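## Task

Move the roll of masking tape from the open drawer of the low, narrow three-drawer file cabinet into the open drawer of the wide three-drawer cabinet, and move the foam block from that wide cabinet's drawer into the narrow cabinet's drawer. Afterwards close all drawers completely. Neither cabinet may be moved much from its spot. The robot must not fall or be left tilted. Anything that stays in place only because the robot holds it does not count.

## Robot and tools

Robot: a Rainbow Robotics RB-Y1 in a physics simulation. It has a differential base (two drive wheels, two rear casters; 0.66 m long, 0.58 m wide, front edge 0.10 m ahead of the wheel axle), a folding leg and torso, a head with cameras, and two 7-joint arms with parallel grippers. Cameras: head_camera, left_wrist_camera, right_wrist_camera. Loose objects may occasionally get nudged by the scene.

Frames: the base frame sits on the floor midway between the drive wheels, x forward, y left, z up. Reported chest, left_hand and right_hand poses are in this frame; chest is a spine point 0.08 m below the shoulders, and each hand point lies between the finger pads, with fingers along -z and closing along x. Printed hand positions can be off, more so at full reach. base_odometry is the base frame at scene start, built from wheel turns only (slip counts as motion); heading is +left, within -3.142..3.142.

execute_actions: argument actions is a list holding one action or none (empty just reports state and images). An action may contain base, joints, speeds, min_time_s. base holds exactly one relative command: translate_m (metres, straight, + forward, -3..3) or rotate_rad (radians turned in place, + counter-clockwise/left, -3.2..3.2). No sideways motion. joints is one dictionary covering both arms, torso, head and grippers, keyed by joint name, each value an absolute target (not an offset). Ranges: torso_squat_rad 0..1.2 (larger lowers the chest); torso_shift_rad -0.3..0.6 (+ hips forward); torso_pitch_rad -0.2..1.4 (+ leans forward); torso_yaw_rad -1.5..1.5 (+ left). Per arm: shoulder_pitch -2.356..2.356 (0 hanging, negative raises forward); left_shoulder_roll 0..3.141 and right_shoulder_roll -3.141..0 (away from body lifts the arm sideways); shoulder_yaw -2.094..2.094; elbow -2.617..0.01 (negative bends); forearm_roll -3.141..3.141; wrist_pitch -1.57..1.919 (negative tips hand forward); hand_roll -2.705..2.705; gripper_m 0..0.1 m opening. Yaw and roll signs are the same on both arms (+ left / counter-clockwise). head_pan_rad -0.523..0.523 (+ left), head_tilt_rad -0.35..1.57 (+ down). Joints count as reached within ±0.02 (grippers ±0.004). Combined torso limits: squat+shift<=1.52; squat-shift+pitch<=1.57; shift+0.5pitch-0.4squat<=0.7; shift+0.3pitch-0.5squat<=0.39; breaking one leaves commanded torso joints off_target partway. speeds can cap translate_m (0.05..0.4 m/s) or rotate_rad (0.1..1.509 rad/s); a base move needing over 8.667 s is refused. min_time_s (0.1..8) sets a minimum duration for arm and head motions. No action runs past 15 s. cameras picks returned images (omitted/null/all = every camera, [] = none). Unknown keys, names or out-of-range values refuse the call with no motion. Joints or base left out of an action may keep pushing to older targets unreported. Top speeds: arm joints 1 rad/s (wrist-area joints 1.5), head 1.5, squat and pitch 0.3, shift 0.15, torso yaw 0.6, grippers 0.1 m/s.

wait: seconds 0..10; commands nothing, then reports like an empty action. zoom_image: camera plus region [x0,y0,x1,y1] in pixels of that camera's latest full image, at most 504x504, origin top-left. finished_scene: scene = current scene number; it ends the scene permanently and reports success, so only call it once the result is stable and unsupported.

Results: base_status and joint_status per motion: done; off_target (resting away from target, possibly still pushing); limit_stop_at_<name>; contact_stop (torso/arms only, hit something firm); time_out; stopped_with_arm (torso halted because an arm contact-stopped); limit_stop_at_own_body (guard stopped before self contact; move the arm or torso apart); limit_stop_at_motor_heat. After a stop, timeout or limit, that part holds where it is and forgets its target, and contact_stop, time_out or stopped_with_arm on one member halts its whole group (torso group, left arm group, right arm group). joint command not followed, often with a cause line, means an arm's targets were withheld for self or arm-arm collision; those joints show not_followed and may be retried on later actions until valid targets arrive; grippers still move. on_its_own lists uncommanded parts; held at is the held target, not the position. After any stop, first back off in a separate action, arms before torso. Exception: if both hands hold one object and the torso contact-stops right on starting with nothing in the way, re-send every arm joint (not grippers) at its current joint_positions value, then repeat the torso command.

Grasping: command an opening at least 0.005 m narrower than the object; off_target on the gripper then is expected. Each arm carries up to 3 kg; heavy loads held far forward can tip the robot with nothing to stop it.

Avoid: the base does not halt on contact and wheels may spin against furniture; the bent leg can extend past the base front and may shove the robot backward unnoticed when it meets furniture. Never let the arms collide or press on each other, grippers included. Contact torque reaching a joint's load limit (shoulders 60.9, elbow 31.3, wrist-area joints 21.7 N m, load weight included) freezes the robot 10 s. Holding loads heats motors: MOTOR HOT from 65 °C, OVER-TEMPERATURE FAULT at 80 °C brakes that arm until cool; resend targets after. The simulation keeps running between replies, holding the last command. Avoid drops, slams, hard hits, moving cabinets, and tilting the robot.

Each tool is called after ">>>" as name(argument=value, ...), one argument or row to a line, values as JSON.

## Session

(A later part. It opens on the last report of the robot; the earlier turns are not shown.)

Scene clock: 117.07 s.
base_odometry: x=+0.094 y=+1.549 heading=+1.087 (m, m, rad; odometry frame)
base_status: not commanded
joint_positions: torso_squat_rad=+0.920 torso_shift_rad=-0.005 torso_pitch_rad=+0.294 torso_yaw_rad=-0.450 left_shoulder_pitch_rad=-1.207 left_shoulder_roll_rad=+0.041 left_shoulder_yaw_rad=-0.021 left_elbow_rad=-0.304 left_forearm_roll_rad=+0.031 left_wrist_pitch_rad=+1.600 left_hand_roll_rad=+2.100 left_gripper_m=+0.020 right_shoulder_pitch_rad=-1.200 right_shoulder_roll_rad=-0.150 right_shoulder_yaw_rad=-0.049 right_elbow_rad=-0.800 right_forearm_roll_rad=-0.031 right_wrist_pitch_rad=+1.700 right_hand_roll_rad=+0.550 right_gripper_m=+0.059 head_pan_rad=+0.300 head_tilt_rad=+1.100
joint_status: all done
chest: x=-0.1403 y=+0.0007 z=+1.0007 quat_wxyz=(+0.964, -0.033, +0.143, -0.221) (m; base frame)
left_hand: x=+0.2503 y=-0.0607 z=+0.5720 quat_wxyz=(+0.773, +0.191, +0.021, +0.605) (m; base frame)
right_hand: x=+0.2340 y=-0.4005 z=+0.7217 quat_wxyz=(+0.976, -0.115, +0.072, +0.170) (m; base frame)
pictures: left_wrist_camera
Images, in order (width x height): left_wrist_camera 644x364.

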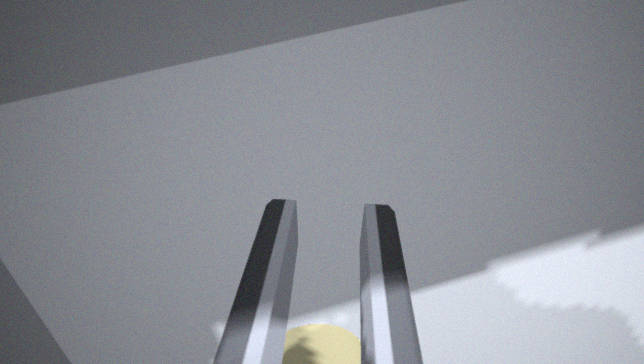

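>>> execute_actions(
  actions=[
    {"base":{"translate_m":0.08},"speeds":{"translate_m":0.05},"joints":{"torso_squat_rad":0.93}},
  ],
  cameras=["left_wrist_camera","head_camera"],
)

Scene clock: 119.60 s.
base_odometry: x=+0.131 y=+1.620 heading=+1.086 (m, m, rad; odometry frame)
base_status: done
joint_positions: torso_squat_rad=+0.930 torso_shift_rad=-0.005 torso_pitch_rad=+0.294 torso_yaw_rad=-0.450 left_shoulder_pitch_rad=-1.207 left_shoulder_roll_rad=+0.041 left_shoulder_yaw_rad=-0.021 left_elbow_rad=-0.304 left_forearm_roll_rad=+0.031 left_wrist_pitch_rad=+1.600 left_hand_roll_rad=+2.100 left_gripper_m=+0.020 right_shoulder_pitch_rad=-1.200 right_shoulder_roll_rad=-0.150 right_shoulder_yaw_rad=-0.049 right_elbow_rad=-0.800 right_forearm_roll_rad=-0.031 right_wrist_pitch_rad=+1.700 right_hand_roll_rad=+0.550 right_gripper_m=+0.059 head_pan_rad=+0.300 head_tilt_rad=+1.100
joint_status: all done
chest: x=-0.1403 y=+0.0006 z=+0.9951 quat_wxyz=(+0.964, -0.033, +0.143, -0.221) (m; base frame)
left_hand: x=+0.2502 y=-0.0606 z=+0.5664 quat_wxyz=(+0.773, +0.191, +0.021, +0.605) (m; base frame)
right_hand: x=+0.2340 y=-0.4005 z=+0.7161 quat_wxyz=(+0.976, -0.115, +0.072, +0.170) (m; base frame)
pictures: head_camera, left_wrist_camera
Images, in order (width x height): head_camera 896x504, left_wrist_camera 644x364.

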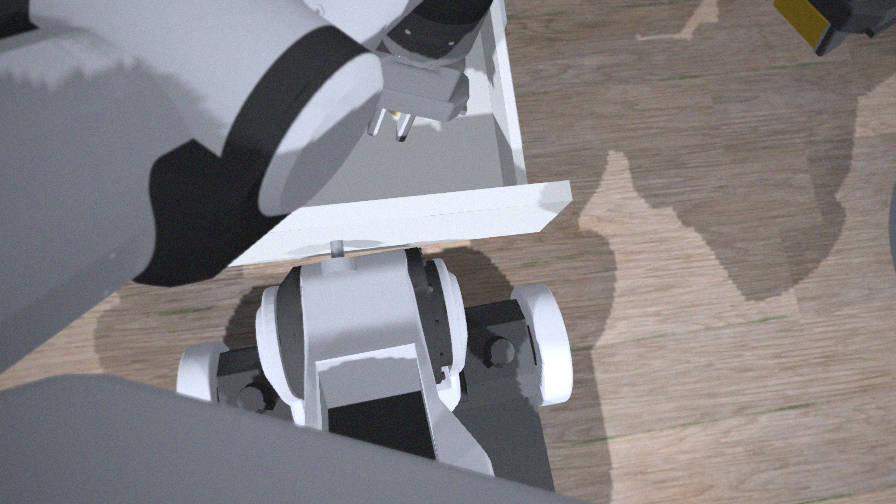

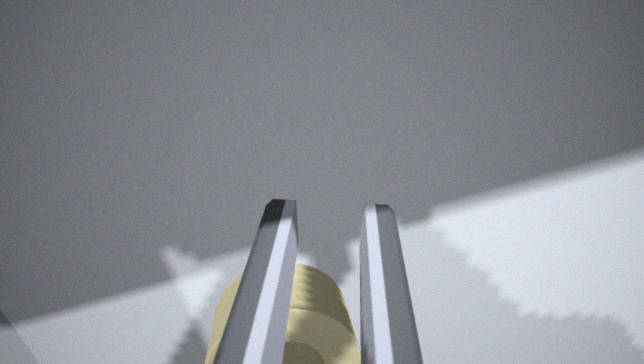

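>>> execute_actions(
  actions=[
    {"joints":{"left_gripper_m":0.099,"torso_squat_rad":0.9}},
  ],
  cameras=[],
)

>>> execute_actions(
  actions=[
    {"joints":{"left_wrist_pitch_rad":1.38}},
  ],
  cameras=["left_wrist_camera"],
)

>>> execute_actions(
  actions=[
    {"joints":{"left_gripper_m":0.02}},
  ],
  cameras=["left_wrist_camera"],
)

Scene clock: 121.27 s.
base_odometry: x=+0.131 y=+1.620 heading=+1.086 (m, m, rad; odometry frame)
base_status: not commanded
joint_positions: torso_squat_rad=+0.900 torso_shift_rad=-0.005 torso_pitch_rad=+0.294 torso_yaw_rad=-0.450 left_shoulder_pitch_rad=-1.207 left_shoulder_roll_rad=+0.041 left_shoulder_yaw_rad=-0.021 left_elbow_rad=-0.304 left_forearm_roll_rad=+0.031 left_wrist_pitch_rad=+1.600 left_hand_roll_rad=+2.100 left_gripper_m=+0.099 right_shoulder_pitch_rad=-1.200 right_shoulder_roll_rad=-0.150 right_shoulder_yaw_rad=-0.049 right_elbow_rad=-0.800 right_forearm_roll_rad=-0.031 right_wrist_pitch_rad=+1.700 right_hand_roll_rad=+0.550 right_gripper_m=+0.059 head_pan_rad=+0.300 head_tilt_rad=+1.100
joint_status: all done
chest: x=-0.1404 y=+0.0006 z=+1.0118 quat_wxyz=(+0.964, -0.033, +0.143, -0.221) (m; base frame)
left_hand: x=+0.2501 y=-0.0606 z=+0.5830 quat_wxyz=(+0.773, +0.191, +0.021, +0.605) (m; base frame)
right_hand: x=+0.2340 y=-0.4005 z=+0.7327 quat_wxyz=(+0.976, -0.115, +0.072, +0.170) (m; base frame)
pictures: none
No camera images: the call's "cameras" was empty. Leave "cameras" out to get every camera's image.

Scene clock: 121.97 s.
base_odometry: x=+0.131 y=+1.620 heading=+1.086 (m, m, rad; odometry frame)
base_status: not commanded
joint_positions: torso_squat_rad=+0.900 torso_shift_rad=-0.005 torso_pitch_rad=+0.294 torso_yaw_rad=-0.450 left_shoulder_pitch_rad=-1.207 left_shoulder_roll_rad=+0.041 left_shoulder_yaw_rad=-0.021 left_elbow_rad=-0.304 left_forearm_roll_rad=+0.031 left_wrist_pitch_rad=+1.380 left_hand_roll_rad=+2.100 left_gripper_m=+0.099 right_shoulder_pitch_rad=-1.200 right_shoulder_roll_rad=-0.150 right_shoulder_yaw_rad=-0.049 right_elbow_rad=-0.800 right_forearm_roll_rad=-0.031 right_wrist_pitch_rad=+1.700 right_hand_roll_rad=+0.550 right_gripper_m=+0.059 head_pan_rad=+0.300 head_tilt_rad=+1.100
joint_status: all done
chest: x=-0.1404 y=+0.0006 z=+1.0118 quat_wxyz=(+0.964, -0.033, +0.143, -0.221) (m; base frame)
left_hand: x=+0.2850 y=-0.0945 z=+0.5691 quat_wxyz=(+0.785, +0.083, +0.007, +0.614) (m; base frame)
right_hand: x=+0.2340 y=-0.4005 z=+0.7327 quat_wxyz=(+0.976, -0.115, +0.072, +0.170) (m; base frame)
pictures: left_wrist_camera
Images, in order (width x height): left_wrist_camera 644x364.

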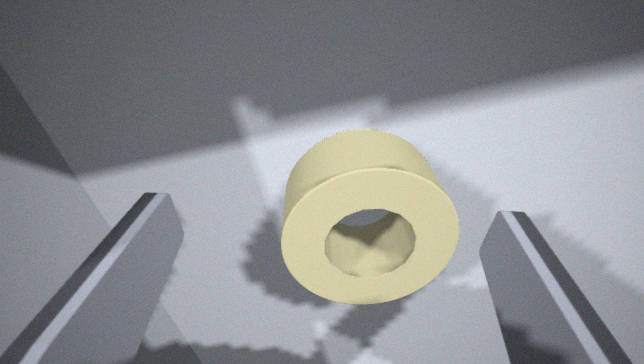

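Scene clock: 123.23 s.
base_odometry: x=+0.131 y=+1.620 heading=+1.086 (m, m, rad; odometry frame)
base_status: not commanded
joint_positions: torso_squat_rad=+0.900 torso_shift_rad=-0.005 torso_pitch_rad=+0.294 torso_yaw_rad=-0.450 left_shoulder_pitch_rad=-1.207 left_shoulder_roll_rad=+0.041 left_shoulder_yaw_rad=-0.021 left_elbow_rad=-0.304 left_forearm_roll_rad=+0.031 left_wrist_pitch_rad=+1.380 left_hand_roll_rad=+2.100 left_gripper_m=+0.049 right_shoulder_pitch_rad=-1.200 right_shoulder_roll_rad=-0.150 right_shoulder_yaw_rad=-0.049 right_elbow_rad=-0.800 right_forearm_roll_rad=-0.031 right_wrist_pitch_rad=+1.700 right_hand_roll_rad=+0.550 right_gripper_m=+0.059 head_pan_rad=+0.300 head_tilt_rad=+1.100
joint_status: left_gripper_m off_target (ended at +0.049, target +0.020)
chest: x=-0.1404 y=+0.0006 z=+1.0118 quat_wxyz=(+0.964, -0.033, +0.143, -0.221) (m; base frame)
left_hand: x=+0.2850 y=-0.0945 z=+0.5691 quat_wxyz=(+0.785, +0.083, +0.007, +0.614) (m; base frame)
right_hand: x=+0.2340 y=-0.4005 z=+0.7327 quat_wxyz=(+0.976, -0.115, +0.072, +0.170) (m; base frame)
pictures: left_wrist_camera
Images, in order (width x height): left_wrist_camera 644x364.

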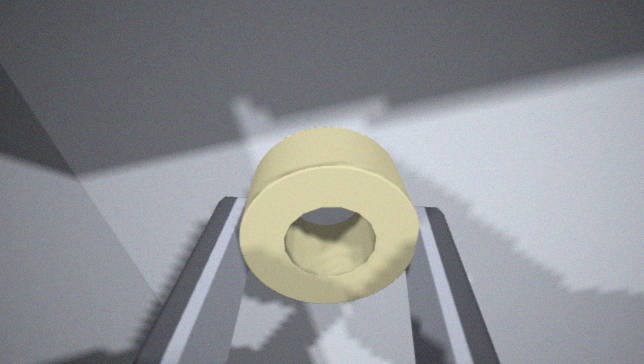

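Got it. Lift, then place the block.

>>> execute_actions(
  actions=[
    {"base":{"translate_m":-0.06},"speeds":{"translate_m":0.05},"joints":{"torso_squat_rad":0.4}},
  ],
  cameras=[],
)

>>> execute_actions(
  actions=[
    {"joints":{"torso_yaw_rad":0.3,"left_shoulder_roll_rad":0.4,"left_elbow_rad":-0.8,"left_wrist_pitch_rad":1.7,"right_shoulder_roll_rad":-0.04,"right_elbow_rad":-0.3,"right_wrist_pitch_rad":1.2,"head_pan_rad":-0.3,"head_tilt_rad":0.9}},
  ],
)

Scene clock: 126.13 s.
base_odometry: x=+0.103 y=+1.567 heading=+1.087 (m, m, rad; odometry frame)
base_status: done
joint_positions: torso_squat_rad=+0.400 torso_shift_rad=-0.005 torso_pitch_rad=+0.294 torso_yaw_rad=-0.450 left_shoulder_pitch_rad=-1.207 left_shoulder_roll_rad=+0.041 left_shoulder_yaw_rad=-0.021 left_elbow_rad=-0.304 left_forearm_roll_rad=+0.031 left_wrist_pitch_rad=+1.380 left_hand_roll_rad=+2.100 left_gripper_m=+0.049 right_shoulder_pitch_rad=-1.200 right_shoulder_roll_rad=-0.150 right_shoulder_yaw_rad=-0.049 right_elbow_rad=-0.800 right_forearm_roll_rad=-0.031 right_wrist_pitch_rad=+1.700 right_hand_roll_rad=+0.550 right_gripper_m=+0.059 head_pan_rad=+0.300 head_tilt_rad=+1.100
joint_status: all done
chest: x=-0.1414 y=+0.0007 z=+1.2214 quat_wxyz=(+0.964, -0.033, +0.143, -0.221) (m; base frame)
left_hand: x=+0.2840 y=-0.0944 z=+0.7787 quat_wxyz=(+0.785, +0.083, +0.007, +0.614) (m; base frame)
right_hand: x=+0.2329 y=-0.4004 z=+0.9423 quat_wxyz=(+0.976, -0.115, +0.072, +0.170) (m; base frame)
pictures: none
No camera images: the call's "cameras" was empty. Leave "cameras" out to get every camera's image.

Scene clock: 128.23 s.
base_odometry: x=+0.103 y=+1.567 heading=+1.087 (m, m, rad; odometry frame)
base_status: not commanded
joint_positions: torso_squat_rad=+0.400 torso_shift_rad=-0.005 torso_pitch_rad=+0.294 torso_yaw_rad=+0.300 left_shoulder_pitch_rad=-1.207 left_shoulder_roll_rad=+0.400 left_shoulder_yaw_rad=-0.021 left_elbow_rad=-0.800 left_forearm_roll_rad=+0.031 left_wrist_pitch_rad=+1.700 left_hand_roll_rad=+2.100 left_gripper_m=+0.049 right_shoulder_pitch_rad=-1.200 right_shoulder_roll_rad=-0.040 right_shoulder_yaw_rad=-0.049 right_elbow_rad=-0.300 right_forearm_roll_rad=-0.031 right_wrist_pitch_rad=+1.200 right_hand_roll_rad=+0.550 right_gripper_m=+0.059 head_pan_rad=-0.300 head_tilt_rad=+0.900
joint_status: all done
chest: x=-0.1414 y=+0.0007 z=+1.2214 quat_wxyz=(+0.978, +0.021, +0.145, +0.148) (m; base frame)
left_hand: x=+0.2716 y=+0.4731 z=+0.9829 quat_wxyz=(+0.396, +0.123, -0.178, +0.893) (m; base frame)
right_hand: x=+0.3171 y=+0.0417 z=+0.7680 quat_wxyz=(+0.843, +0.005, +0.013, +0.538) (m; base frame)
pictures: head_camera, left_wrist_camera, right_wrist_camera
Images, in order (width x height): head_camera 896x504, left_wrist_camera 644x364, right_wrist_camera 644x364.

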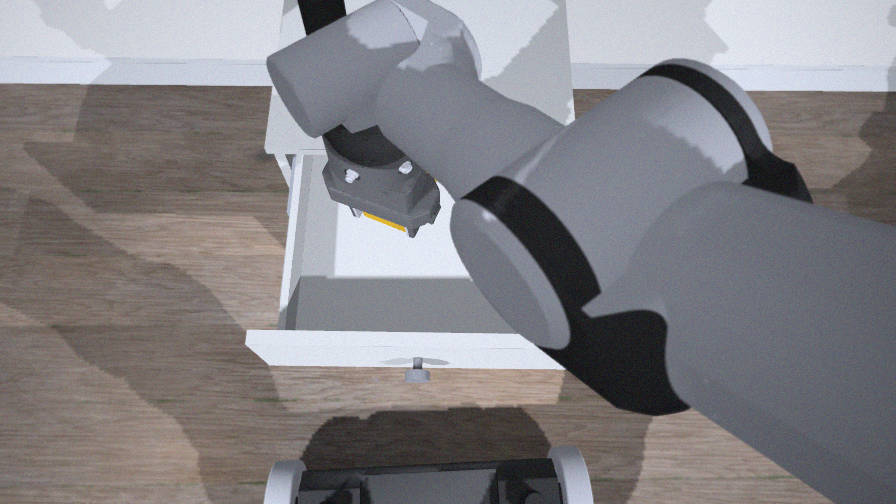

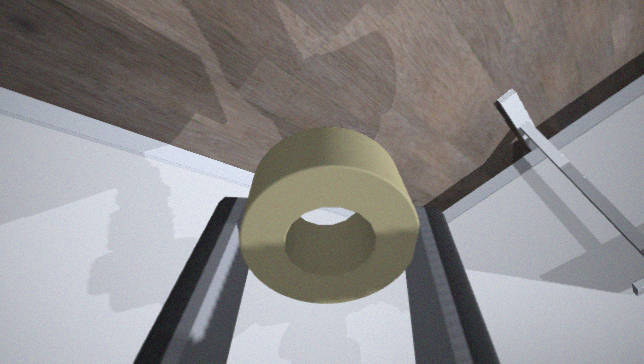

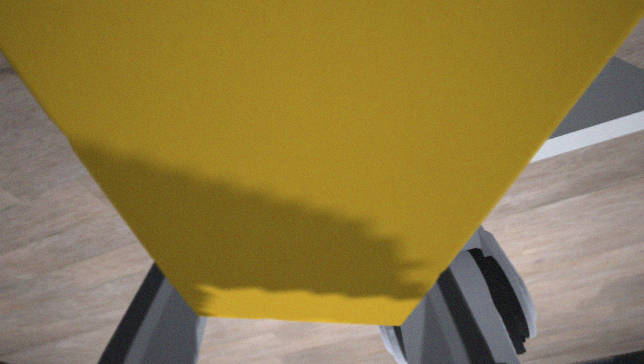

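>>> execute_actions(
  actions=[
    {"base":{"translate_m":-0.02},"speeds":{"translate_m":0.05},"joints":{"torso_squat_rad":0.82,"torso_yaw_rad":0.25}},
  ],
  cameras=["head_camera"],
)

>>> execute_actions(
  actions=[
    {"joints":{"right_gripper_m":0.095}},
  ],
  cameras=[],
)

>>> execute_actions(
  actions=[
    {"joints":{"torso_squat_rad":0.5}},
  ],
  cameras=[],
)

>>> execute_actions(
  actions=[
    {"base":{"translate_m":-0.35},"joints":{"torso_squat_rad":0.8,"torso_pitch_rad":0,"torso_yaw_rad":0,"right_shoulder_pitch_rad":-0.7,"right_shoulder_roll_rad":-0.02,"right_elbow_rad":-0.05,"right_wrist_pitch_rad":0,"right_gripper_m":0,"left_shoulder_pitch_rad":-0.3,"left_elbow_rad":-1.4,"left_shoulder_roll_rad":0.2,"head_pan_rad":0,"head_tilt_rad":0.8}},
  ],
  cameras=["head_camera"],
)

Scene clock: 131.03 s.
base_odometry: x=+0.093 y=+1.549 heading=+1.088 (m, m, rad; odometry frame)
base_status: done
joint_positions: torso_squat_rad=+0.820 torso_shift_rad=-0.005 torso_pitch_rad=+0.294 torso_yaw_rad=+0.250 left_shoulder_pitch_rad=-1.207 left_shoulder_roll_rad=+0.400 left_shoulder_yaw_rad=-0.021 left_elbow_rad=-0.800 left_forearm_roll_rad=+0.031 left_wrist_pitch_rad=+1.700 left_hand_roll_rad=+2.100 left_gripper_m=+0.049 right_shoulder_pitch_rad=-1.200 right_shoulder_roll_rad=-0.040 right_shoulder_yaw_rad=-0.049 right_elbow_rad=-0.300 right_forearm_roll_rad=-0.031 right_wrist_pitch_rad=+1.200 right_hand_roll_rad=+0.550 right_gripper_m=+0.059 head_pan_rad=-0.300 head_tilt_rad=+0.900
joint_status: all done
chest: x=-0.1406 y=+0.0006 z=+1.0542 quat_wxyz=(+0.981, +0.018, +0.145, +0.123) (m; base frame)
left_hand: x=+0.2945 y=+0.4491 z=+0.8090 quat_wxyz=(+0.418, +0.116, -0.174, +0.884) (m; base frame)
right_hand: x=+0.3192 y=+0.0131 z=+0.6005 quat_wxyz=(+0.856, -0.001, +0.017, +0.517) (m; base frame)
pictures: head_camera
Images, in order (width x height): head_camera 896x504.

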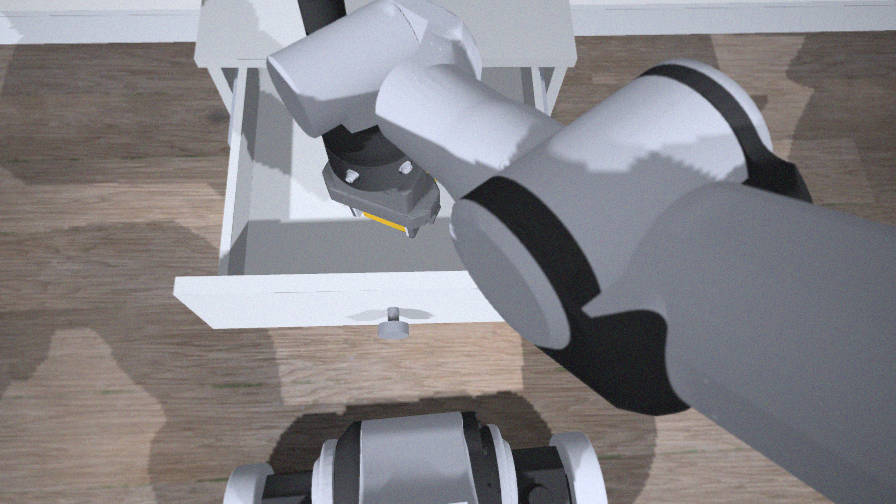

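Scene clock: 132.27 s.
base_odometry: x=+0.093 y=+1.549 heading=+1.088 (m, m, rad; odometry frame)
base_status: not commanded
joint_positions: torso_squat_rad=+0.820 torso_shift_rad=-0.005 torso_pitch_rad=+0.294 torso_yaw_rad=+0.250 left_shoulder_pitch_rad=-1.207 left_shoulder_roll_rad=+0.400 left_shoulder_yaw_rad=-0.021 left_elbow_rad=-0.800 left_forearm_roll_rad=+0.031 left_wrist_pitch_rad=+1.700 left_hand_roll_rad=+2.100 left_gripper_m=+0.049 right_shoulder_pitch_rad=-1.200 right_shoulder_roll_rad=-0.040 right_shoulder_yaw_rad=-0.049 right_elbow_rad=-0.300 right_forearm_roll_rad=-0.031 right_wrist_pitch_rad=+1.200 right_hand_roll_rad=+0.550 right_gripper_m=+0.095 head_pan_rad=-0.300 head_tilt_rad=+0.900
joint_status: all done
chest: x=-0.1406 y=+0.0006 z=+1.0542 quat_wxyz=(+0.981, +0.018, +0.145, +0.123) (m; base frame)
left_hand: x=+0.2945 y=+0.4491 z=+0.8090 quat_wxyz=(+0.418, +0.116, -0.174, +0.884) (m; base frame)
right_hand: x=+0.3192 y=+0.0131 z=+0.6005 quat_wxyz=(+0.856, -0.001, +0.017, +0.517) (m; base frame)
pictures: none
No camera images: the call's "cameras" was empty. Leave "cameras" out to get every camera's image.

Scene clock: 134.13 s.
base_odometry: x=+0.093 y=+1.549 heading=+1.088 (m, m, rad; odometry frame)
base_status: not commanded
joint_positions: torso_squat_rad=+0.500 torso_shift_rad=-0.005 torso_pitch_rad=+0.294 torso_yaw_rad=+0.250 left_shoulder_pitch_rad=-1.207 left_shoulder_roll_rad=+0.400 left_shoulder_yaw_rad=-0.021 left_elbow_rad=-0.800 left_forearm_roll_rad=+0.031 left_wrist_pitch_rad=+1.700 left_hand_roll_rad=+2.100 left_gripper_m=+0.049 right_shoulder_pitch_rad=-1.200 right_shoulder_roll_rad=-0.040 right_shoulder_yaw_rad=-0.049 right_elbow_rad=-0.300 right_forearm_roll_rad=-0.031 right_wrist_pitch_rad=+1.200 right_hand_roll_rad=+0.550 right_gripper_m=+0.095 head_pan_rad=-0.300 head_tilt_rad=+0.900
joint_status: all done
chest: x=-0.1413 y=+0.0007 z=+1.1910 quat_wxyz=(+0.981, +0.018, +0.145, +0.123) (m; base frame)
left_hand: x=+0.2938 y=+0.4492 z=+0.9458 quat_wxyz=(+0.418, +0.116, -0.174, +0.884) (m; base frame)
right_hand: x=+0.3186 y=+0.0131 z=+0.7373 quat_wxyz=(+0.856, -0.001, +0.017, +0.517) (m; base frame)
pictures: none
No camera images: the call's "cameras" was empty. Leave "cameras" out to get every camera's image.

Scene clock: 144.83 s.
TORQUE FAULT: right_shoulder_pitch_rad reached its load limit. The robot stopped for 10 seconds, dropped its targets and accepts commands again. The stop added 8.9 s to the call and to motion_time.
base_odometry: x=+0.036 y=+1.439 heading=+1.090 (m, m, rad; odometry frame)
base_status: translate_m torque_fault (by the wheels' count: -0.124 of -0.350)
joint_positions: torso_squat_rad=+0.639 torso_shift_rad=-0.007 torso_pitch_rad=+0.153 torso_yaw_rad=+0.139 left_shoulder_pitch_rad=-0.645 left_shoulder_roll_rad=+0.283 left_shoulder_yaw_rad=-0.021 left_elbow_rad=-1.156 left_forearm_roll_rad=+0.031 left_wrist_pitch_rad=+1.700 left_hand_roll_rad=+2.100 left_gripper_m=+0.049 right_shoulder_pitch_rad=-0.889 right_shoulder_roll_rad=-0.028 right_shoulder_yaw_rad=-0.049 right_elbow_rad=-0.154 right_forearm_roll_rad=-0.031 right_wrist_pitch_rad=+0.404 right_hand_roll_rad=+0.550 right_gripper_m=+0.036 head_pan_rad=+0.000 head_tilt_rad=+0.800
joint_status: torso_squat_rad contact_stop (moved +0.139 of +0.300); torso_pitch_rad contact_stop (moved -0.141 of -0.294); torso_yaw_rad contact_stop (moved -0.111 of -0.250); left_shoulder_pitch_rad torque_fault (moved +0.562 of +0.907); left_shoulder_roll_rad torque_fault (moved -0.117 of -0.200); left_elbow_rad torque_fault (moved -0.357 of -0.600); right_shoulder_pitch_rad torque_fault (moved +0.311 of +0.500); right_elbow_rad torque_fault (moved +0.146 of +0.250); right_wrist_pitch_rad torque_fault (moved -0.796 of -1.200); right_gripper_m torque_fault (moved -0.058 of -0.095); the others done
on_its_own: torso_squat_rad is held at +0.639, not at your +0.800, since a contact_stop; torso_pitch_rad is held at +0.155, not at your +0.000, since a contact_stop; torso_yaw_rad is held at +0.139, not at your +0.000, since a contact_stop; left_shoulder_pitch_rad is held at -0.645, not at your -0.300, since a torque_fault; left_shoulder_roll_rad is held at +0.284, not at your +0.200, since a torque_fault; left_elbow_rad is held at -1.157, not at your -1.400, since a torque_fault; right_shoulder_pitch_rad is held at -0.886, not at your -0.700, since a torque_fault; right_elbow_rad is held at -0.152, not at your -0.050, since a torque_fault; right_wrist_pitch_rad is held at +0.405, not at your +0.000, since a torque_fault; right_gripper_m is held at +0.037, not at your +0.000, since a torque_fault
chest: x=-0.1849 y=+0.0008 z=+1.1481 quat_wxyz=(+0.995, +0.005, +0.077, +0.069) (m; base frame)
left_hand: x=+0.1833 y=+0.3731 z=+0.7727 quat_wxyz=(+0.475, +0.106, -0.102, +0.868) (m; base frame)
right_hand: x=+0.3031 y=-0.0742 z=+0.6274 quat_wxyz=(+0.878, -0.035, -0.215, +0.425) (m; base frame)
pictures: head_camera
Images, in order (width x height): head_camera 896x504.

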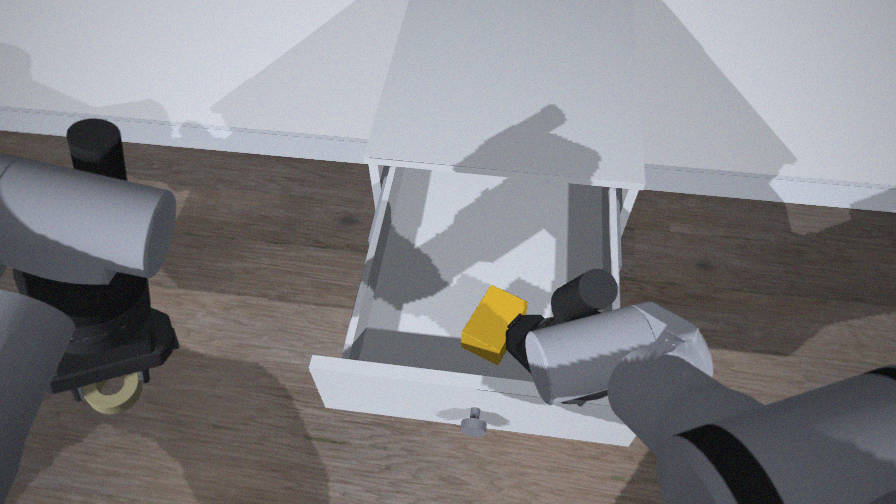

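Careless. Raise, back off, then pose.

>>> execute_actions(
  actions=[
    {"joints":{"torso_squat_rad":0.3,"left_gripper_m":0.02}},
  ],
  cameras=[],
)

>>> execute_actions(
  actions=[
    {"base":{"translate_m":-0.3}},
  ],
  cameras=[],
)

>>> execute_actions(
  actions=[
    {"joints":{"torso_squat_rad":0.8,"torso_pitch_rad":0,"torso_yaw_rad":0.3,"right_shoulder_pitch_rad":-0.7,"right_shoulder_roll_rad":-0.02,"right_elbow_rad":-0.05,"right_wrist_pitch_rad":0,"right_gripper_m":0,"left_shoulder_pitch_rad":-0.3,"left_elbow_rad":-1.4,"left_shoulder_roll_rad":0.2,"head_pan_rad":-0.3}},
  ],
  cameras=["head_camera"],
)

Scene clock: 147.43 s.
base_odometry: x=+0.036 y=+1.439 heading=+1.090 (m, m, rad; odometry frame)
base_status: not commanded
joint_positions: torso_squat_rad=+0.300 torso_shift_rad=-0.007 torso_pitch_rad=+0.155 torso_yaw_rad=+0.139 left_shoulder_pitch_rad=-0.645 left_shoulder_roll_rad=+0.283 left_shoulder_yaw_rad=-0.021 left_elbow_rad=-1.156 left_forearm_roll_rad=+0.031 left_wrist_pitch_rad=+1.700 left_hand_roll_rad=+2.100 left_gripper_m=+0.049 right_shoulder_pitch_rad=-0.887 right_shoulder_roll_rad=-0.028 right_shoulder_yaw_rad=-0.049 right_elbow_rad=-0.152 right_forearm_roll_rad=-0.031 right_wrist_pitch_rad=+0.405 right_hand_roll_rad=+0.550 right_gripper_m=+0.037 head_pan_rad=+0.000 head_tilt_rad=+0.800
joint_status: left_gripper_m off_target (ended at +0.049, target +0.020); the others done
on_its_own: torso_pitch_rad is held at +0.155, not at your +0.000, since a contact_stop; torso_yaw_rad is held at +0.139, not at your +0.000, since a contact_stop; left_shoulder_pitch_rad is held at -0.645, not at your -0.300, since a torque_fault; left_shoulder_roll_rad is held at +0.284, not at your +0.200, since a torque_fault; left_elbow_rad is held at -1.157, not at your -1.400, since a torque_fault; right_shoulder_pitch_rad is held at -0.886, not at your -0.700, since a torque_fault; right_elbow_rad is held at -0.152, not at your -0.050, since a torque_fault; right_wrist_pitch_rad is held at +0.405, not at your +0.000, since a torque_fault; right_gripper_m is held at +0.037, not at your +0.000, since a torque_fault
chest: x=-0.1851 y=+0.0008 z=+1.2550 quat_wxyz=(+0.995, +0.005, +0.077, +0.069) (m; base frame)
left_hand: x=+0.1827 y=+0.3732 z=+0.8791 quat_wxyz=(+0.475, +0.106, -0.102, +0.868) (m; base frame)
right_hand: x=+0.3005 y=-0.0749 z=+0.7321 quat_wxyz=(+0.879, -0.034, -0.212, +0.425) (m; base frame)
pictures: none
No camera images: the call's "cameras" was empty. Leave "cameras" out to get every camera's image.

Scene clock: 149.73 s.
base_odometry: x=-0.103 y=+1.173 heading=+1.088 (m, m, rad; odometry frame)
base_status: done
joint_positions: torso_squat_rad=+0.300 torso_shift_rad=-0.007 torso_pitch_rad=+0.154 torso_yaw_rad=+0.139 left_shoulder_pitch_rad=-0.645 left_shoulder_roll_rad=+0.283 left_shoulder_yaw_rad=-0.021 left_elbow_rad=-1.156 left_forearm_roll_rad=+0.031 left_wrist_pitch_rad=+1.700 left_hand_roll_rad=+2.100 left_gripper_m=+0.049 right_shoulder_pitch_rad=-0.886 right_shoulder_roll_rad=-0.028 right_shoulder_yaw_rad=-0.049 right_elbow_rad=-0.152 right_forearm_roll_rad=-0.031 right_wrist_pitch_rad=+0.405 right_hand_roll_rad=+0.550 right_gripper_m=+0.037 head_pan_rad=+0.000 head_tilt_rad=+0.800
joint_status: not commanded
on_its_own: torso_pitch_rad is held at +0.155, not at your +0.000, since a contact_stop; torso_yaw_rad is held at +0.139, not at your +0.000, since a contact_stop; left_shoulder_pitch_rad is held at -0.645, not at your -0.300, since a torque_fault; left_shoulder_roll_rad is held at +0.284, not at your +0.200, since a torque_fault; left_elbow_rad is held at -1.157, not at your -1.400, since a torque_fault; right_shoulder_pitch_rad is held at -0.886, not at your -0.700, since a torque_fault; right_elbow_rad is held at -0.152, not at your -0.050, since a torque_fault; right_wrist_pitch_rad is held at +0.405, not at your +0.000, since a torque_fault; right_gripper_m is held at +0.037, not at your +0.000, since a torque_fault
chest: x=-0.1852 y=+0.0008 z=+1.2550 quat_wxyz=(+0.995, +0.005, +0.077, +0.069) (m; base frame)
left_hand: x=+0.1828 y=+0.3731 z=+0.8793 quat_wxyz=(+0.475, +0.106, -0.102, +0.868) (m; base frame)
right_hand: x=+0.3002 y=-0.0749 z=+0.7320 quat_wxyz=(+0.879, -0.034, -0.212, +0.425) (m; base frame)
pictures: none
No camera images: the call's "cameras" was empty. Leave "cameras" out to get every camera's image.

Scene clock: 152.20 s.
base_odometry: x=-0.103 y=+1.173 heading=+1.088 (m, m, rad; odometry frame)
base_status: not commanded
joint_positions: torso_squat_rad=+0.800 torso_shift_rad=-0.007 torso_pitch_rad=+0.000 torso_yaw_rad=+0.300 left_shoulder_pitch_rad=-0.300 left_shoulder_roll_rad=+0.200 left_shoulder_yaw_rad=-0.021 left_elbow_rad=-1.400 left_forearm_roll_rad=+0.031 left_wrist_pitch_rad=+1.700 left_hand_roll_rad=+2.100 left_gripper_m=+0.049 right_shoulder_pitch_rad=-0.700 right_shoulder_roll_rad=-0.020 right_shoulder_yaw_rad=-0.049 right_elbow_rad=-0.050 right_forearm_roll_rad=-0.031 right_wrist_pitch_rad=+0.000 right_hand_roll_rad=+0.550 right_gripper_m=+0.000 head_pan_rad=-0.300 head_tilt_rad=+0.800
joint_status: all done
chest: x=-0.2315 y=+0.0006 z=+1.0776 quat_wxyz=(+0.989, -0.001, +0.000, +0.149) (m; base frame)
left_hand: x=+0.0322 y=+0.3875 z=+0.6777 quat_wxyz=(+0.392, +0.060, -0.067, +0.916) (m; base frame)
right_hand: x=+0.2824 y=-0.0223 z=+0.5689 quat_wxyz=(+0.820, -0.038, -0.345, +0.455) (m; base frame)
pictures: head_camera
Images, in order (width x height): head_camera 896x504.

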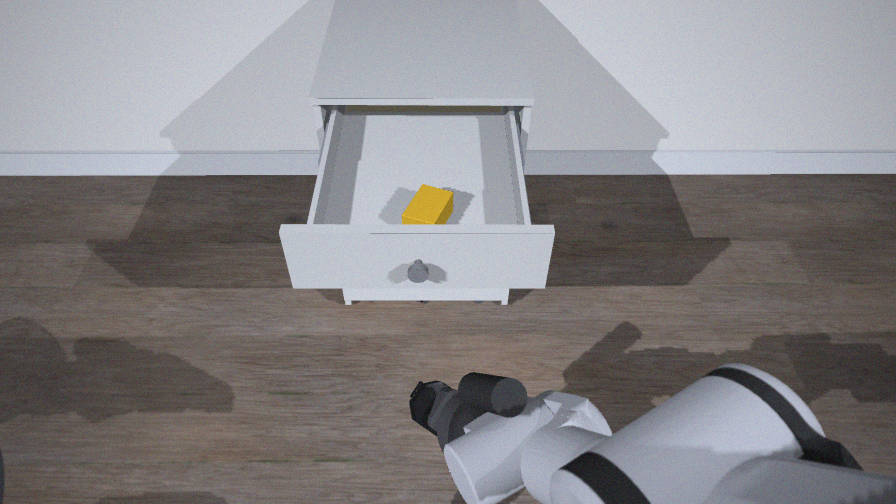

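>>> execute_actions(
  actions=[
    {"base":{"translate_m":0.5},"speeds":{"translate_m":0.12}},
  ],
  cameras=["head_camera"],
)

Scene clock: 157.27 s.
base_odometry: x=+0.129 y=+1.616 heading=+1.087 (m, m, rad; odometry frame)
base_status: done
joint_positions: torso_squat_rad=+0.800 torso_shift_rad=-0.007 torso_pitch_rad=+0.000 torso_yaw_rad=+0.300 left_shoulder_pitch_rad=-0.300 left_shoulder_roll_rad=+0.200 left_shoulder_yaw_rad=-0.021 left_elbow_rad=-1.400 left_forearm_roll_rad=+0.031 left_wrist_pitch_rad=+1.700 left_hand_roll_rad=+2.100 left_gripper_m=+0.049 right_shoulder_pitch_rad=-0.699 right_shoulder_roll_rad=-0.022 right_shoulder_yaw_rad=-0.049 right_elbow_rad=-0.049 right_forearm_roll_rad=-0.031 right_wrist_pitch_rad=+0.000 right_hand_roll_rad=+0.550 right_gripper_m=+0.000 head_pan_rad=-0.300 head_tilt_rad=+0.800
joint_status: not commanded
chest: x=-0.2313 y=+0.0006 z=+1.0776 quat_wxyz=(+0.989, -0.001, +0.000, +0.149) (m; base frame)
left_hand: x=+0.0323 y=+0.3874 z=+0.6777 quat_wxyz=(+0.392, +0.061, -0.067, +0.915) (m; base frame)
right_hand: x=+0.2820 y=-0.0240 z=+0.5680 quat_wxyz=(+0.821, -0.038, -0.343, +0.455) (m; base frame)
pictures: head_camera
Images, in order (width x height): head_camera 896x504.

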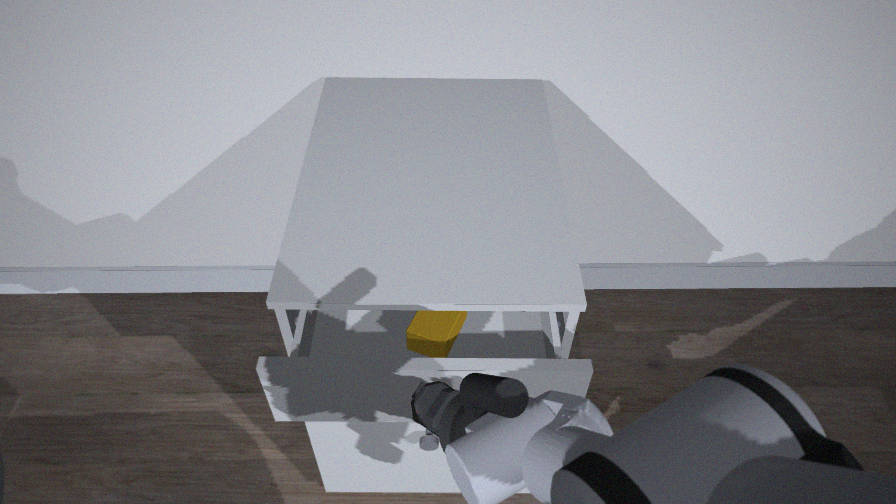

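>>> execute_actions(
  actions=[
    {"base":{"translate_m":0.07},"speeds":{"translate_m":0.06}},
  ],
  cameras=["head_camera"],
)

Scene clock: 159.33 s.
base_odometry: x=+0.162 y=+1.678 heading=+1.086 (m, m, rad; odometry frame)
base_status: done
joint_positions: torso_squat_rad=+0.800 torso_shift_rad=-0.007 torso_pitch_rad=+0.000 torso_yaw_rad=+0.300 left_shoulder_pitch_rad=-0.300 left_shoulder_roll_rad=+0.200 left_shoulder_yaw_rad=-0.021 left_elbow_rad=-1.400 left_forearm_roll_rad=+0.031 left_wrist_pitch_rad=+1.700 left_hand_roll_rad=+2.100 left_gripper_m=+0.049 right_shoulder_pitch_rad=-0.700 right_shoulder_roll_rad=-0.020 right_shoulder_yaw_rad=-0.049 right_elbow_rad=-0.050 right_forearm_roll_rad=-0.031 right_wrist_pitch_rad=+0.000 right_hand_roll_rad=+0.550 right_gripper_m=+0.000 head_pan_rad=-0.300 head_tilt_rad=+0.800
joint_status: not commanded
chest: x=-0.2314 y=+0.0006 z=+1.0776 quat_wxyz=(+0.989, -0.001, +0.000, +0.149) (m; base frame)
left_hand: x=+0.0322 y=+0.3875 z=+0.6777 quat_wxyz=(+0.392, +0.061, -0.067, +0.915) (m; base frame)
right_hand: x=+0.2824 y=-0.0225 z=+0.5687 quat_wxyz=(+0.820, -0.038, -0.344, +0.455) (m; base frame)
pictures: head_camera
Images, in order (width x height): head_camera 896x504.

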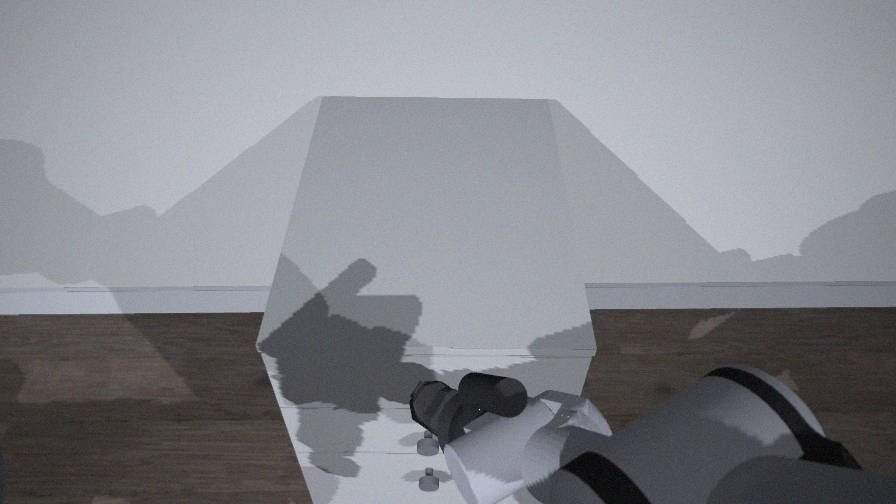

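>>> execute_actions(
  actions=[
    {"base":{"translate_m":-0.4}},
  ],
  cameras=[],
)

>>> execute_actions(
  actions=[
    {"base":{"rotate_rad":-2.57},"joints":{"torso_squat_rad":0,"torso_yaw_rad":0,"head_pan_rad":0,"right_shoulder_pitch_rad":-0.2,"right_elbow_rad":-1.0,"right_shoulder_roll_rad":-0.2}},
  ],
  cameras=[],
)

>>> execute_actions(
  actions=[
    {"base":{"translate_m":2.05}},
  ],
  cameras=[],
)

>>> execute_actions(
  actions=[
    {"base":{"rotate_rad":-0.57},"joints":{"torso_pitch_rad":0.62,"left_shoulder_pitch_rad":-1.5,"left_elbow_rad":-0.1,"left_wrist_pitch_rad":0.7,"left_shoulder_roll_rad":0.05}},
  ],
  cameras=[],
)

>>> execute_actions(
  actions=[
    {"base":{"translate_m":0.6},"speeds":{"translate_m":0.25}},
  ],
  cameras=["head_camera"],
)

Scene clock: 162.83 s.
base_odometry: x=-0.025 y=+1.324 heading=+1.084 (m, m, rad; odometry frame)
base_status: done
joint_positions: torso_squat_rad=+0.800 torso_shift_rad=-0.007 torso_pitch_rad=+0.000 torso_yaw_rad=+0.300 left_shoulder_pitch_rad=-0.300 left_shoulder_roll_rad=+0.200 left_shoulder_yaw_rad=-0.021 left_elbow_rad=-1.400 left_forearm_roll_rad=+0.031 left_wrist_pitch_rad=+1.700 left_hand_roll_rad=+2.100 left_gripper_m=+0.049 right_shoulder_pitch_rad=-0.700 right_shoulder_roll_rad=-0.020 right_shoulder_yaw_rad=-0.049 right_elbow_rad=-0.050 right_forearm_roll_rad=-0.031 right_wrist_pitch_rad=+0.000 right_hand_roll_rad=+0.550 right_gripper_m=+0.000 head_pan_rad=-0.300 head_tilt_rad=+0.800
joint_status: not commanded
chest: x=-0.2315 y=+0.0006 z=+1.0776 quat_wxyz=(+0.989, -0.001, +0.000, +0.149) (m; base frame)
left_hand: x=+0.0322 y=+0.3875 z=+0.6777 quat_wxyz=(+0.392, +0.060, -0.067, +0.916) (m; base frame)
right_hand: x=+0.2825 y=-0.0222 z=+0.5690 quat_wxyz=(+0.820, -0.038, -0.345, +0.455) (m; base frame)
pictures: none
No camera images: the call's "cameras" was empty. Leave "cameras" out to get every camera's image.

Scene clock: 167.73 s.
base_odometry: x=-0.025 y=+1.324 heading=-1.486 (m, m, rad; odometry frame)
base_status: done
joint_positions: torso_squat_rad=+0.000 torso_shift_rad=-0.007 torso_pitch_rad=+0.000 torso_yaw_rad=+0.000 left_shoulder_pitch_rad=-0.300 left_shoulder_roll_rad=+0.200 left_shoulder_yaw_rad=-0.021 left_elbow_rad=-1.400 left_forearm_roll_rad=+0.031 left_wrist_pitch_rad=+1.700 left_hand_roll_rad=+2.100 left_gripper_m=+0.049 right_shoulder_pitch_rad=-0.200 right_shoulder_roll_rad=-0.200 right_shoulder_yaw_rad=-0.049 right_elbow_rad=-1.000 right_forearm_roll_rad=-0.031 right_wrist_pitch_rad=+0.000 right_hand_roll_rad=+0.550 right_gripper_m=+0.000 head_pan_rad=+0.000 head_tilt_rad=+0.800
joint_status: all done
chest: x=-0.2330 y=+0.0008 z=+1.2899 quat_wxyz=(+1.000, -0.001, +0.000, +0.000) (m; base frame)
left_hand: x=+0.1333 y=+0.2924 z=+0.8901 quat_wxyz=(+0.524, +0.050, -0.075, +0.847) (m; base frame)
right_hand: x=+0.2935 y=-0.3200 z=+0.9105 quat_wxyz=(+0.782, -0.227, -0.521, +0.256) (m; base frame)
pictures: none
No camera images: the call's "cameras" was empty. Leave "cameras" out to get every camera's image.

Scene clock: 174.40 s.
base_odometry: x=+0.148 y=-0.718 heading=-1.487 (m, m, rad; odometry frame)
base_status: done
joint_positions: torso_squat_rad=+0.000 torso_shift_rad=-0.007 torso_pitch_rad=+0.000 torso_yaw_rad=+0.000 left_shoulder_pitch_rad=-0.300 left_shoulder_roll_rad=+0.200 left_shoulder_yaw_rad=-0.021 left_elbow_rad=-1.400 left_forearm_roll_rad=+0.031 left_wrist_pitch_rad=+1.700 left_hand_roll_rad=+2.100 left_gripper_m=+0.049 right_shoulder_pitch_rad=-0.200 right_shoulder_roll_rad=-0.200 right_shoulder_yaw_rad=-0.049 right_elbow_rad=-1.000 right_forearm_roll_rad=-0.031 right_wrist_pitch_rad=+0.000 right_hand_roll_rad=+0.550 right_gripper_m=+0.000 head_pan_rad=+0.000 head_tilt_rad=+0.800
joint_status: not commanded
chest: x=-0.2329 y=+0.0008 z=+1.2899 quat_wxyz=(+1.000, -0.001, +0.000, +0.000) (m; base frame)
left_hand: x=+0.1334 y=+0.2924 z=+0.8901 quat_wxyz=(+0.524, +0.050, -0.075, +0.847) (m; base frame)
right_hand: x=+0.2936 y=-0.3200 z=+0.9105 quat_wxyz=(+0.782, -0.227, -0.521, +0.256) (m; base frame)
pictures: none
No camera images: the call's "cameras" was empty. Leave "cameras" out to get every camera's image.

Scene clock: 177.30 s.
base_odometry: x=+0.148 y=-0.718 heading=-2.056 (m, m, rad; odometry frame)
base_status: done
joint_positions: torso_squat_rad=+0.000 torso_shift_rad=-0.007 torso_pitch_rad=+0.620 torso_yaw_rad=+0.000 left_shoulder_pitch_rad=-1.500 left_shoulder_roll_rad=+0.050 left_shoulder_yaw_rad=-0.021 left_elbow_rad=-0.100 left_forearm_roll_rad=+0.031 left_wrist_pitch_rad=+0.700 left_hand_roll_rad=+2.100 left_gripper_m=+0.049 right_shoulder_pitch_rad=-0.200 right_shoulder_roll_rad=-0.200 right_shoulder_yaw_rad=-0.049 right_elbow_rad=-1.000 right_forearm_roll_rad=-0.031 right_wrist_pitch_rad=+0.000 right_hand_roll_rad=+0.550 right_gripper_m=+0.000 head_pan_rad=+0.000 head_tilt_rad=+0.800
joint_status: all done
chest: x=-0.0531 y=+0.0007 z=+1.2323 quat_wxyz=(+0.952, -0.001, +0.305, +0.000) (m; base frame)
left_hand: x=+0.4219 y=+0.0700 z=+0.7237 quat_wxyz=(+0.669, -0.090, -0.064, +0.735) (m; base frame)
right_hand: x=+0.1547 y=-0.3201 z=+0.6176 quat_wxyz=(+0.904, -0.138, -0.258, +0.313) (m; base frame)
pictures: none
No camera images: the call's "cameras" was empty. Leave "cameras" out to get every camera's image.

Scene clock: 180.77 s.
base_odometry: x=-0.132 y=-1.249 heading=-2.057 (m, m, rad; odometry frame)
base_status: done
joint_positions: torso_squat_rad=+0.000 torso_shift_rad=-0.007 torso_pitch_rad=+0.620 torso_yaw_rad=+0.000 left_shoulder_pitch_rad=-1.500 left_shoulder_roll_rad=+0.050 left_shoulder_yaw_rad=-0.021 left_elbow_rad=-0.100 left_forearm_roll_rad=+0.032 left_wrist_pitch_rad=+0.700 left_hand_roll_rad=+2.100 left_gripper_m=+0.046 right_shoulder_pitch_rad=-0.200 right_shoulder_roll_rad=-0.200 right_shoulder_yaw_rad=-0.049 right_elbow_rad=-1.000 right_forearm_roll_rad=-0.031 right_wrist_pitch_rad=+0.000 right_hand_roll_rad=+0.550 right_gripper_m=+0.000 head_pan_rad=+0.000 head_tilt_rad=+0.800
joint_status: not commanded
chest: x=-0.0531 y=+0.0007 z=+1.2323 quat_wxyz=(+0.952, -0.001, +0.305, +0.000) (m; base frame)
left_hand: x=+0.4220 y=+0.0699 z=+0.7239 quat_wxyz=(+0.669, -0.090, -0.064, +0.735) (m; base frame)
right_hand: x=+0.1547 y=-0.3201 z=+0.6176 quat_wxyz=(+0.904, -0.138, -0.258, +0.313) (m; base frame)
pictures: head_camera
Images, in order (width x height): head_camera 896x504.

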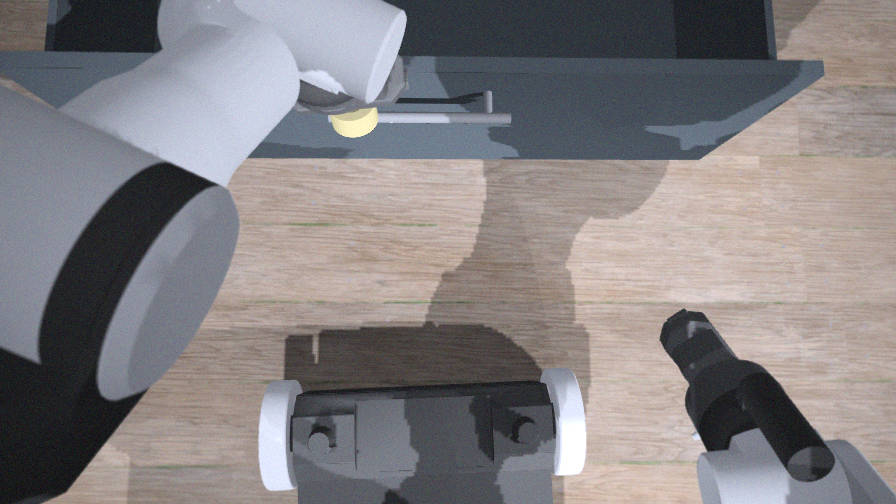

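>>> execute_actions(
  actions=[
    {"base":{"translate_m":-0.04},"speeds":{"translate_m":0.05}},
  ],
  cameras=[],
)

>>> execute_actions(
  actions=[
    {"joints":{"torso_pitch_rad":0.35,"head_tilt_rad":0.6}},
  ],
  cameras=["head_camera","left_wrist_camera"],
)

Scene clock: 182.67 s.
base_odometry: x=-0.113 y=-1.213 heading=-2.057 (m, m, rad; odometry frame)
base_status: done
joint_positions: torso_squat_rad=+0.000 torso_shift_rad=-0.007 torso_pitch_rad=+0.620 torso_yaw_rad=+0.000 left_shoulder_pitch_rad=-1.500 left_shoulder_roll_rad=+0.050 left_shoulder_yaw_rad=-0.021 left_elbow_rad=-0.100 left_forearm_roll_rad=+0.032 left_wrist_pitch_rad=+0.700 left_hand_roll_rad=+2.100 left_gripper_m=+0.046 right_shoulder_pitch_rad=-0.200 right_shoulder_roll_rad=-0.200 right_shoulder_yaw_rad=-0.049 right_elbow_rad=-1.000 right_forearm_roll_rad=-0.031 right_wrist_pitch_rad=+0.000 right_hand_roll_rad=+0.550 right_gripper_m=+0.000 head_pan_rad=+0.000 head_tilt_rad=+0.800
joint_status: not commanded
chest: x=-0.0531 y=+0.0007 z=+1.2323 quat_wxyz=(+0.952, -0.001, +0.305, +0.000) (m; base frame)
left_hand: x=+0.4219 y=+0.0700 z=+0.7238 quat_wxyz=(+0.669, -0.090, -0.064, +0.735) (m; base frame)
right_hand: x=+0.1546 y=-0.3201 z=+0.6176 quat_wxyz=(+0.904, -0.138, -0.258, +0.313) (m; base frame)
pictures: none
No camera images: the call's "cameras" was empty. Leave "cameras" out to get every camera's image.

Scene clock: 184.40 s.
base_odometry: x=-0.113 y=-1.213 heading=-2.057 (m, m, rad; odometry frame)
base_status: not commanded
joint_positions: torso_squat_rad=+0.000 torso_shift_rad=-0.007 torso_pitch_rad=+0.350 torso_yaw_rad=+0.000 left_shoulder_pitch_rad=-1.500 left_shoulder_roll_rad=+0.050 left_shoulder_yaw_rad=-0.021 left_elbow_rad=-0.100 left_forearm_roll_rad=+0.032 left_wrist_pitch_rad=+0.700 left_hand_roll_rad=+2.100 left_gripper_m=+0.046 right_shoulder_pitch_rad=-0.200 right_shoulder_roll_rad=-0.200 right_shoulder_yaw_rad=-0.049 right_elbow_rad=-1.000 right_forearm_roll_rad=-0.031 right_wrist_pitch_rad=+0.000 right_hand_roll_rad=+0.550 right_gripper_m=+0.000 head_pan_rad=+0.000 head_tilt_rad=+0.600
joint_status: all done
chest: x=-0.1268 y=+0.0007 z=+1.2711 quat_wxyz=(+0.985, -0.001, +0.174, +0.000) (m; base frame)
left_hand: x=+0.4666 y=+0.0701 z=+0.9078 quat_wxyz=(+0.654, -0.188, -0.154, +0.717) (m; base frame)
right_hand: x=+0.2374 y=-0.3201 z=+0.7341 quat_wxyz=(+0.861, -0.179, -0.377, +0.292) (m; base frame)
pictures: head_camera, left_wrist_camera
Images, in order (width x height): head_camera 896x504, left_wrist_camera 644x364.

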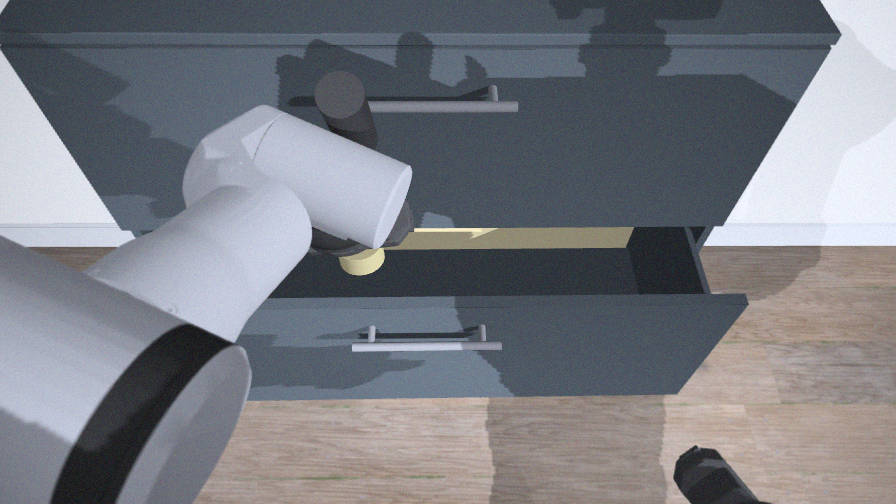

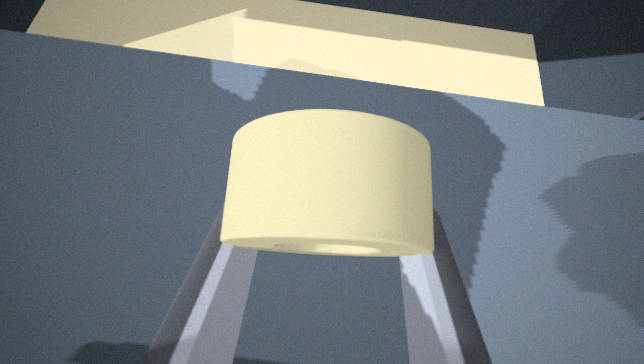

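>>> execute_actions(
  actions=[
    {"joints":{"left_shoulder_roll_rad":0.5,"left_elbow_rad":-0.7,"left_wrist_pitch_rad":1.3,"right_shoulder_pitch_rad":-1.5,"right_shoulder_roll_rad":-0.35,"right_elbow_rad":-0.1,"right_wrist_pitch_rad":0.9}},
  ],
  cameras=["head_camera"],
)

Scene clock: 188.53 s.
base_odometry: x=-0.113 y=-1.213 heading=-2.057 (m, m, rad; odometry frame)
base_status: not commanded
joint_positions: torso_squat_rad=+0.000 torso_shift_rad=-0.007 torso_pitch_rad=+0.350 torso_yaw_rad=+0.000 left_shoulder_pitch_rad=-1.500 left_shoulder_roll_rad=+0.500 left_shoulder_yaw_rad=-0.021 left_elbow_rad=-0.700 left_forearm_roll_rad=+0.031 left_wrist_pitch_rad=+1.300 left_hand_roll_rad=+2.100 left_gripper_m=+0.046 right_shoulder_pitch_rad=-1.500 right_shoulder_roll_rad=-0.350 right_shoulder_yaw_rad=-0.049 right_elbow_rad=-0.100 right_forearm_roll_rad=-0.031 right_wrist_pitch_rad=+0.900 right_hand_roll_rad=+0.550 right_gripper_m=+0.000 head_pan_rad=+0.000 head_tilt_rad=+0.600
joint_status: all done
chest: x=-0.1268 y=+0.0008 z=+1.2711 quat_wxyz=(+0.985, -0.001, +0.174, +0.000) (m; base frame)
left_hand: x=+0.5454 y=+0.3119 z=+1.1389 quat_wxyz=(+0.513, -0.151, -0.294, +0.792) (m; base frame)
right_hand: x=+0.4805 y=-0.2726 z=+0.9431 quat_wxyz=(+0.921, -0.160, -0.135, +0.329) (m; base frame)
pictures: head_camera
Images, in order (width x height): head_camera 896x504.

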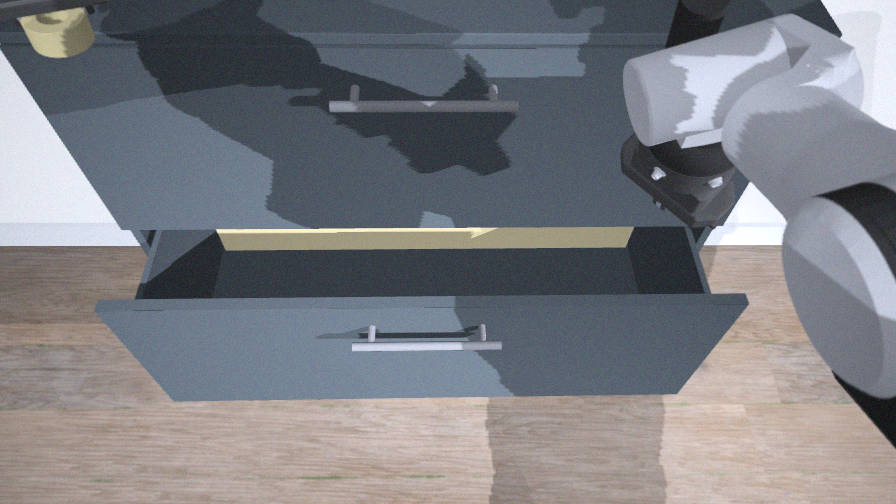

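>>> execute_actions(
  actions=[
    {"joints":{"left_shoulder_pitch_rad":-0.9,"left_elbow_rad":-1.2,"left_wrist_pitch_rad":1.7,"right_shoulder_roll_rad":-0.25,"torso_squat_rad":0.6}},
  ],
  cameras=["head_camera"],
)

Scene clock: 191.87 s.
base_odometry: x=-0.113 y=-1.213 heading=-2.057 (m, m, rad; odometry frame)
base_status: not commanded
joint_positions: torso_squat_rad=+0.600 torso_shift_rad=-0.007 torso_pitch_rad=+0.350 torso_yaw_rad=+0.000 left_shoulder_pitch_rad=-0.900 left_shoulder_roll_rad=+0.500 left_shoulder_yaw_rad=-0.021 left_elbow_rad=-1.200 left_forearm_roll_rad=+0.031 left_wrist_pitch_rad=+1.700 left_hand_roll_rad=+2.100 left_gripper_m=+0.046 right_shoulder_pitch_rad=-1.500 right_shoulder_roll_rad=-0.250 right_shoulder_yaw_rad=-0.049 right_elbow_rad=-0.100 right_forearm_roll_rad=-0.031 right_wrist_pitch_rad=+0.900 right_hand_roll_rad=+0.550 right_gripper_m=+0.000 head_pan_rad=+0.000 head_tilt_rad=+0.600
joint_status: all done
chest: x=-0.1260 y=+0.0007 z=+1.1489 quat_wxyz=(+0.985, -0.001, +0.174, +0.000) (m; base frame)
left_hand: x=+0.3526 y=+0.3825 z=+0.8337 quat_wxyz=(+0.518, +0.080, -0.202, +0.828) (m; base frame)
right_hand: x=+0.4689 y=-0.2075 z=+0.8003 quat_wxyz=(+0.911, -0.131, -0.132, +0.368) (m; base frame)
pictures: head_camera
Images, in order (width x height): head_camera 896x504.

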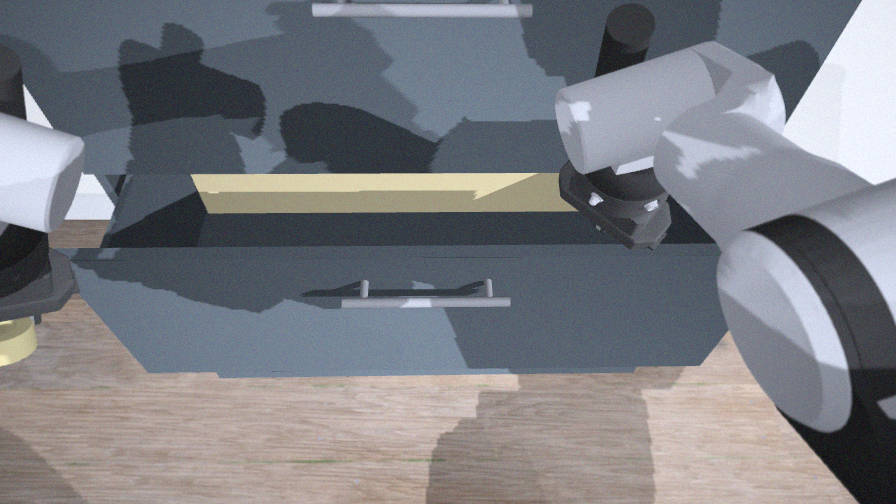

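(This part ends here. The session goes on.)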